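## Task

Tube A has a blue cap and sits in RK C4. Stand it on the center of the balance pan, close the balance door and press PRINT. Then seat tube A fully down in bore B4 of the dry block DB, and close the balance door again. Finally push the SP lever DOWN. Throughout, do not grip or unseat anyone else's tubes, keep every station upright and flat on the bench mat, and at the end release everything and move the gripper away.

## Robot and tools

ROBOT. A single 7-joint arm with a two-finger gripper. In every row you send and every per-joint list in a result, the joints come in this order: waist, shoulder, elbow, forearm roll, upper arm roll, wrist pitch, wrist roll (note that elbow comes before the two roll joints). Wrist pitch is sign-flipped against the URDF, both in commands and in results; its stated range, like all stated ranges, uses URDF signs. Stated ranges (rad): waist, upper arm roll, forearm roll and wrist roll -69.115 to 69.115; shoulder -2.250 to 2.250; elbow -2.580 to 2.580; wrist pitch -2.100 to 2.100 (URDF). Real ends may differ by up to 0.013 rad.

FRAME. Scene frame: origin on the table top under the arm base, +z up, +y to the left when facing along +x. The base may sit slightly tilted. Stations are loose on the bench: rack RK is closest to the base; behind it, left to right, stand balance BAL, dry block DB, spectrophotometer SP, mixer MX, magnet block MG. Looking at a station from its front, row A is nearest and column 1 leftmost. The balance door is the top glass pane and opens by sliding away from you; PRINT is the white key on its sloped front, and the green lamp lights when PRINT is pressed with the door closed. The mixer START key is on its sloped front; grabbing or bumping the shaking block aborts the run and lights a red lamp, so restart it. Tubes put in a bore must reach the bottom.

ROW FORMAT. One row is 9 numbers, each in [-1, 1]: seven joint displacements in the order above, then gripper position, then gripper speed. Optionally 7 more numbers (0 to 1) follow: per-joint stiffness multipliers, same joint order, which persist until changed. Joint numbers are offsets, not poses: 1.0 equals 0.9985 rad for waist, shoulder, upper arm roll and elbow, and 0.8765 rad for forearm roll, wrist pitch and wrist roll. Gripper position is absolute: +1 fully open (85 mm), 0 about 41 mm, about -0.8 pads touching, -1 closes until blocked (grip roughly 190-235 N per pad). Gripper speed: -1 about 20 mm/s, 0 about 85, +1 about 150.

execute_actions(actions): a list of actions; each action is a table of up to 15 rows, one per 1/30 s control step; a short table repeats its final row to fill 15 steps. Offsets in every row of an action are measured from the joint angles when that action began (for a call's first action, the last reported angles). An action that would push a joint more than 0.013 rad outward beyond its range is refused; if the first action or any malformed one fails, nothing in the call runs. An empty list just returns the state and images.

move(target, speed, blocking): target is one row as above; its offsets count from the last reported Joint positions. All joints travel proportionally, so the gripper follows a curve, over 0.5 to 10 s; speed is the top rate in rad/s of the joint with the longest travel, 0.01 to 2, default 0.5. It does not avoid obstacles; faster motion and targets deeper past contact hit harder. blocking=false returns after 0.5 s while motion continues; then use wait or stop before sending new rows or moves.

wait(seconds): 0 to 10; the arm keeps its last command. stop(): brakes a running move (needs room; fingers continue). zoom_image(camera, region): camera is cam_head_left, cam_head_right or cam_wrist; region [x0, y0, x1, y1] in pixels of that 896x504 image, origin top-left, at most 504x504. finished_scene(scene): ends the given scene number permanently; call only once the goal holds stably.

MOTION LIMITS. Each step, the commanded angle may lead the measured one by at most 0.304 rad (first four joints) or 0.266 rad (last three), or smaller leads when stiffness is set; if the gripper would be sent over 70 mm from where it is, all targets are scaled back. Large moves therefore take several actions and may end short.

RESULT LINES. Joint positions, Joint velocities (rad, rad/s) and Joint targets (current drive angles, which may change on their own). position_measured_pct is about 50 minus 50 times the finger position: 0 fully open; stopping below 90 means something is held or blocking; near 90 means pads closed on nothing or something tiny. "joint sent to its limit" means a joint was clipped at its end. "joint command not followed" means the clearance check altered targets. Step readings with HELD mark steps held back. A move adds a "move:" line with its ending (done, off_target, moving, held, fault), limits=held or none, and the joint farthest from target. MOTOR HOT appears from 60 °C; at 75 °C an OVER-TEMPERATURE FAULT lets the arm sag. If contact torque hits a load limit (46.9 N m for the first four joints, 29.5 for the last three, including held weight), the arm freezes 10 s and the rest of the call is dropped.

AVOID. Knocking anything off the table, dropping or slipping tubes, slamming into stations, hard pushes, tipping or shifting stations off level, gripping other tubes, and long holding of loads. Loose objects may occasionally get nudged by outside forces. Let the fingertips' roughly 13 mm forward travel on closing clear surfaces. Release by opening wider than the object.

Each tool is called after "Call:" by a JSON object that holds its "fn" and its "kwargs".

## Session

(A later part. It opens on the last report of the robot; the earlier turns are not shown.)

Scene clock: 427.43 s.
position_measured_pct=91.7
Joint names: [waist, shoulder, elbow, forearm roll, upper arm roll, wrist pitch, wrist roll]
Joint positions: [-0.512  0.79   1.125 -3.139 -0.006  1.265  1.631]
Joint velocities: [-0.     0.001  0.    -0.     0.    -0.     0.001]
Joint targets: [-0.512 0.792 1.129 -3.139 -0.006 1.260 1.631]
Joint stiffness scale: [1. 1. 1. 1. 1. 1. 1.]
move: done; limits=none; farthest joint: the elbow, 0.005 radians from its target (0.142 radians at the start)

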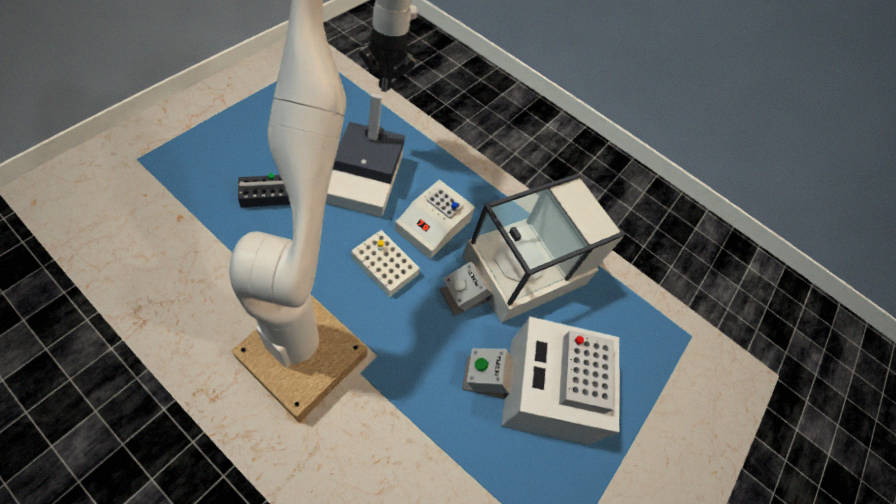

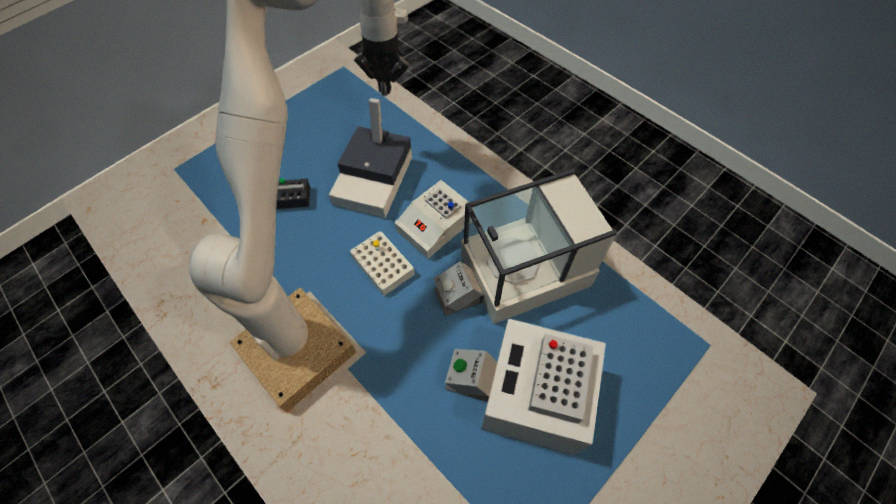

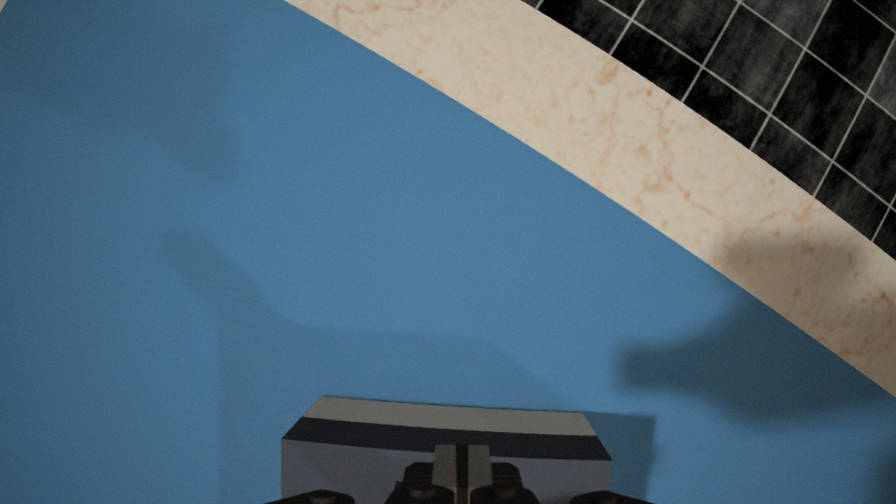

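Call:
{"fn": "move", "kwargs": {"target": [-0.015,0.025,0.02,0,0,-0.055,0,-1,0], "speed": 0.2}}

Call:
{"fn": "move", "kwargs": {"target": [0,-0.19,0.37,0,0,-0.2,0,-1,0], "speed": 0.2}}

Scene clock: 431.73 s.
position_measured_pct=91.7
Joint names: [waist, shoulder, elbow, forearm roll, upper arm roll, wrist pitch, wrist roll]
Joint positions: [-0.524  0.813  1.14  -3.139 -0.006  1.222  1.631]
Joint velocities: [-0.003  0.002 -0.    -0.001 -0.    -0.     0.   ]
Joint targets: [-0.527 0.815 1.144 -3.139 -0.006 1.217 1.631]
Joint stiffness scale: [1. 1. 1. 1. 1. 1. 1.]
move: done; limits=none; farthest joint: the elbow, 0.005 radians from its target (0.020 radians at the start)

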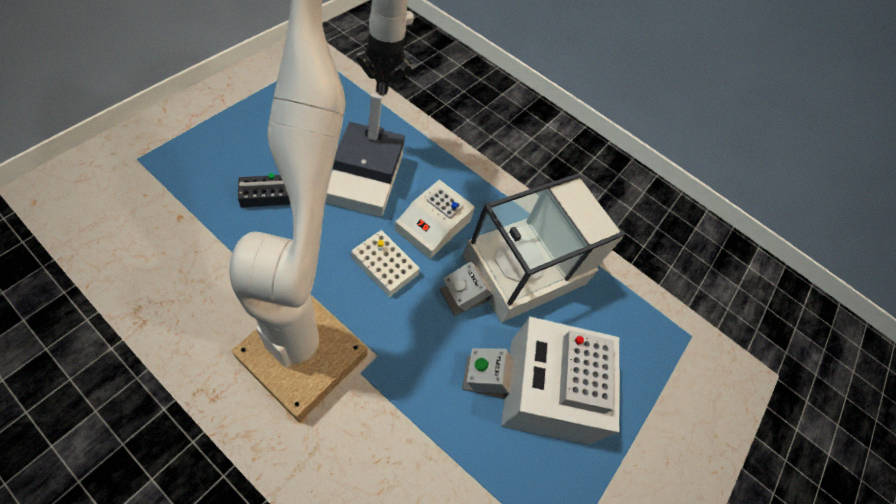

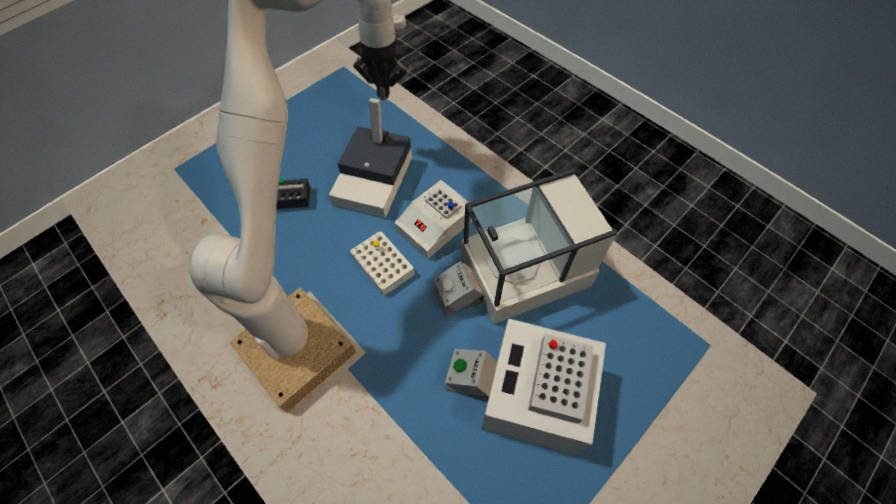

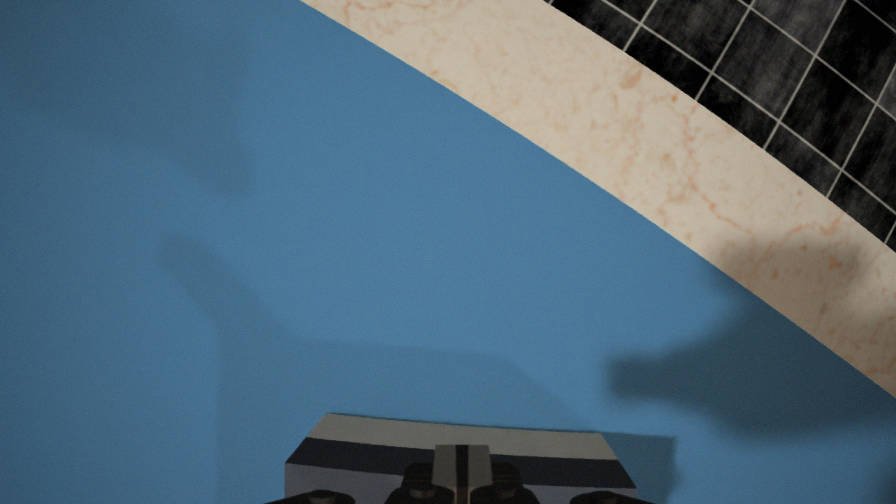

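Scene clock: 434.03 s.
position_measured_pct=91.7
Joint names: [waist, shoulder, elbow, forearm roll, upper arm roll, wrist pitch, wrist roll]
Joint positions: [-0.524  0.626  1.504 -3.139 -0.006  1.052  1.631]
Joint velocities: [ 0.001 -0.002  0.001  0.     0.     0.     0.   ]
Joint targets: [-0.524 0.623 1.509 -3.139 -0.006 1.046 1.631]
Joint stiffness scale: [1. 1. 1. 1. 1. 1. 1.]
move: done; limits=none; farthest joint: the elbow, 0.005 radians from its target (0.370 radians at the start)

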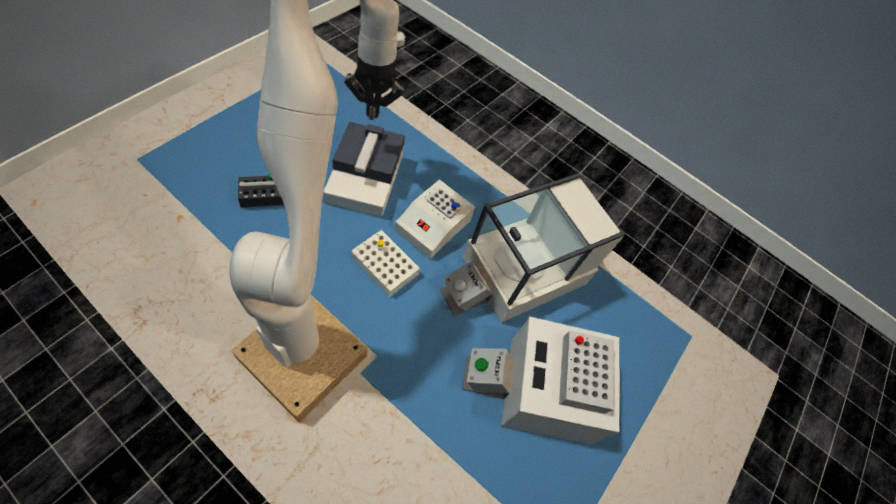

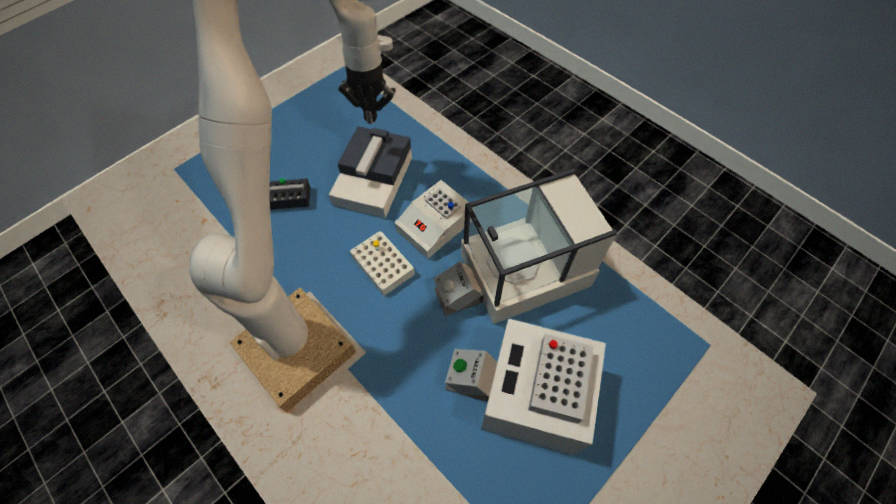

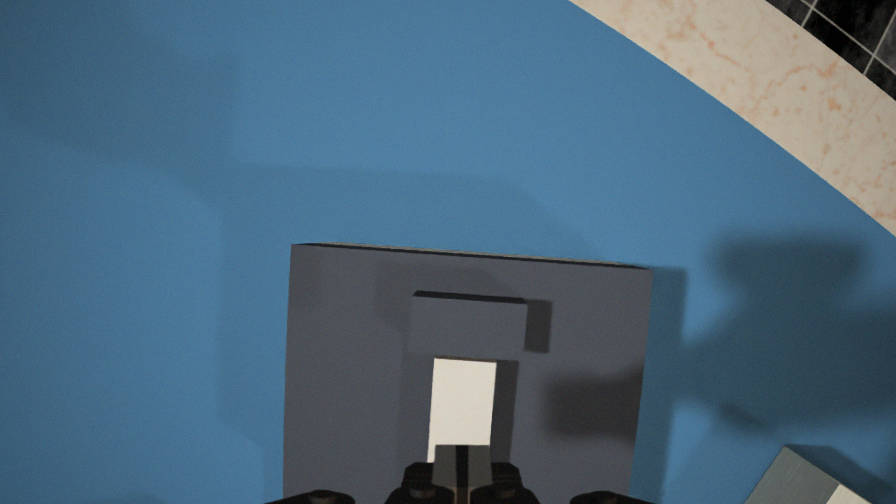

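Call:
{"fn": "move", "kwargs": {"target": [0,-0.3,0,0,0,0.3,0,0,0], "speed": 0.6}}

Call:
{"fn": "finished_scene", "kwargs": {"scene": 2}}

Scene clock: 437.60 s.
position_measured_pct=50.0
Joint names: [waist, shoulder, elbow, forearm roll, upper arm roll, wrist pitch, wrist roll]
Joint positions: [-0.524  0.328  1.504 -3.139 -0.006  1.309  1.631]
Joint velocities: [ 0.    -0.002  0.     0.     0.001  0.    -0.001]
Joint targets: [-0.524 0.326 1.504 -3.139 -0.006 1.315 1.631]
Joint stiffness scale: [1. 1. 1. 1. 1. 1. 1.]
move: done; limits=none; farthest joint: the wrist pitch, 0.005 radians from its target (0.263 radians at the start)

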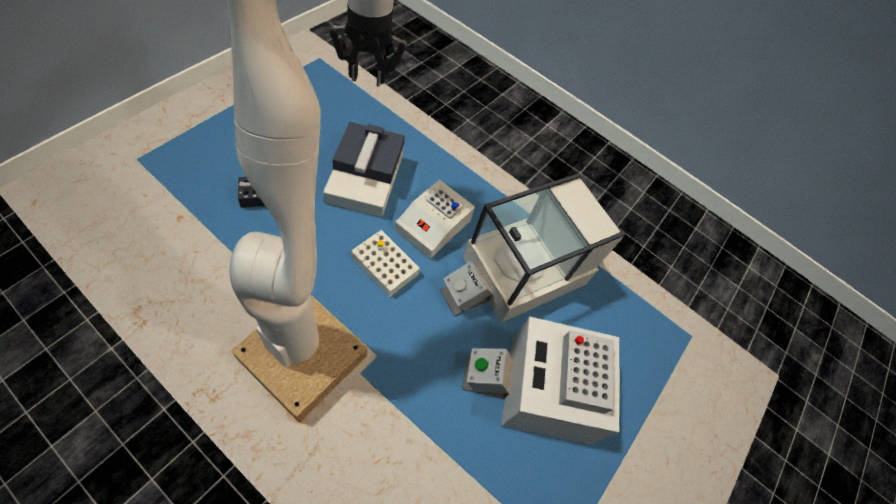

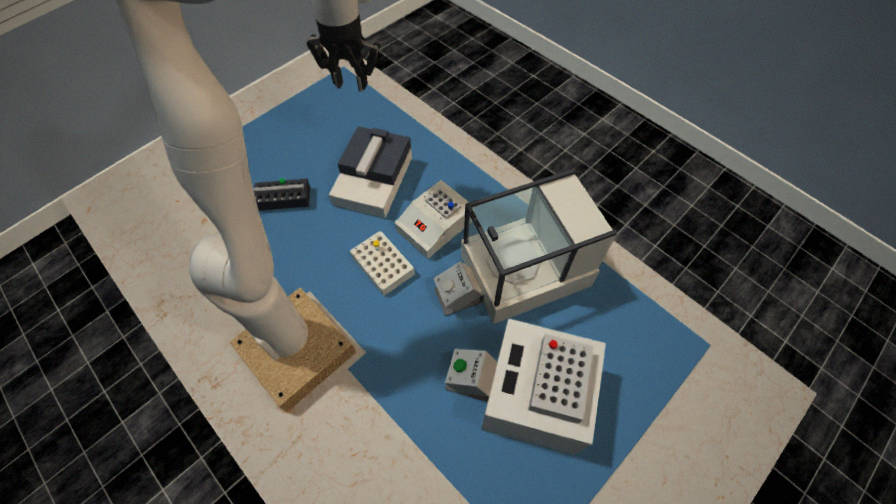

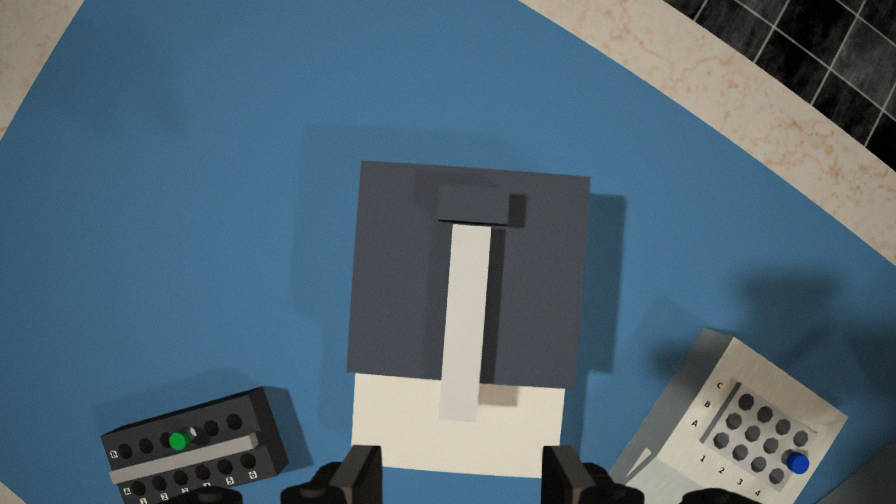

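The scene is finished: the task was done.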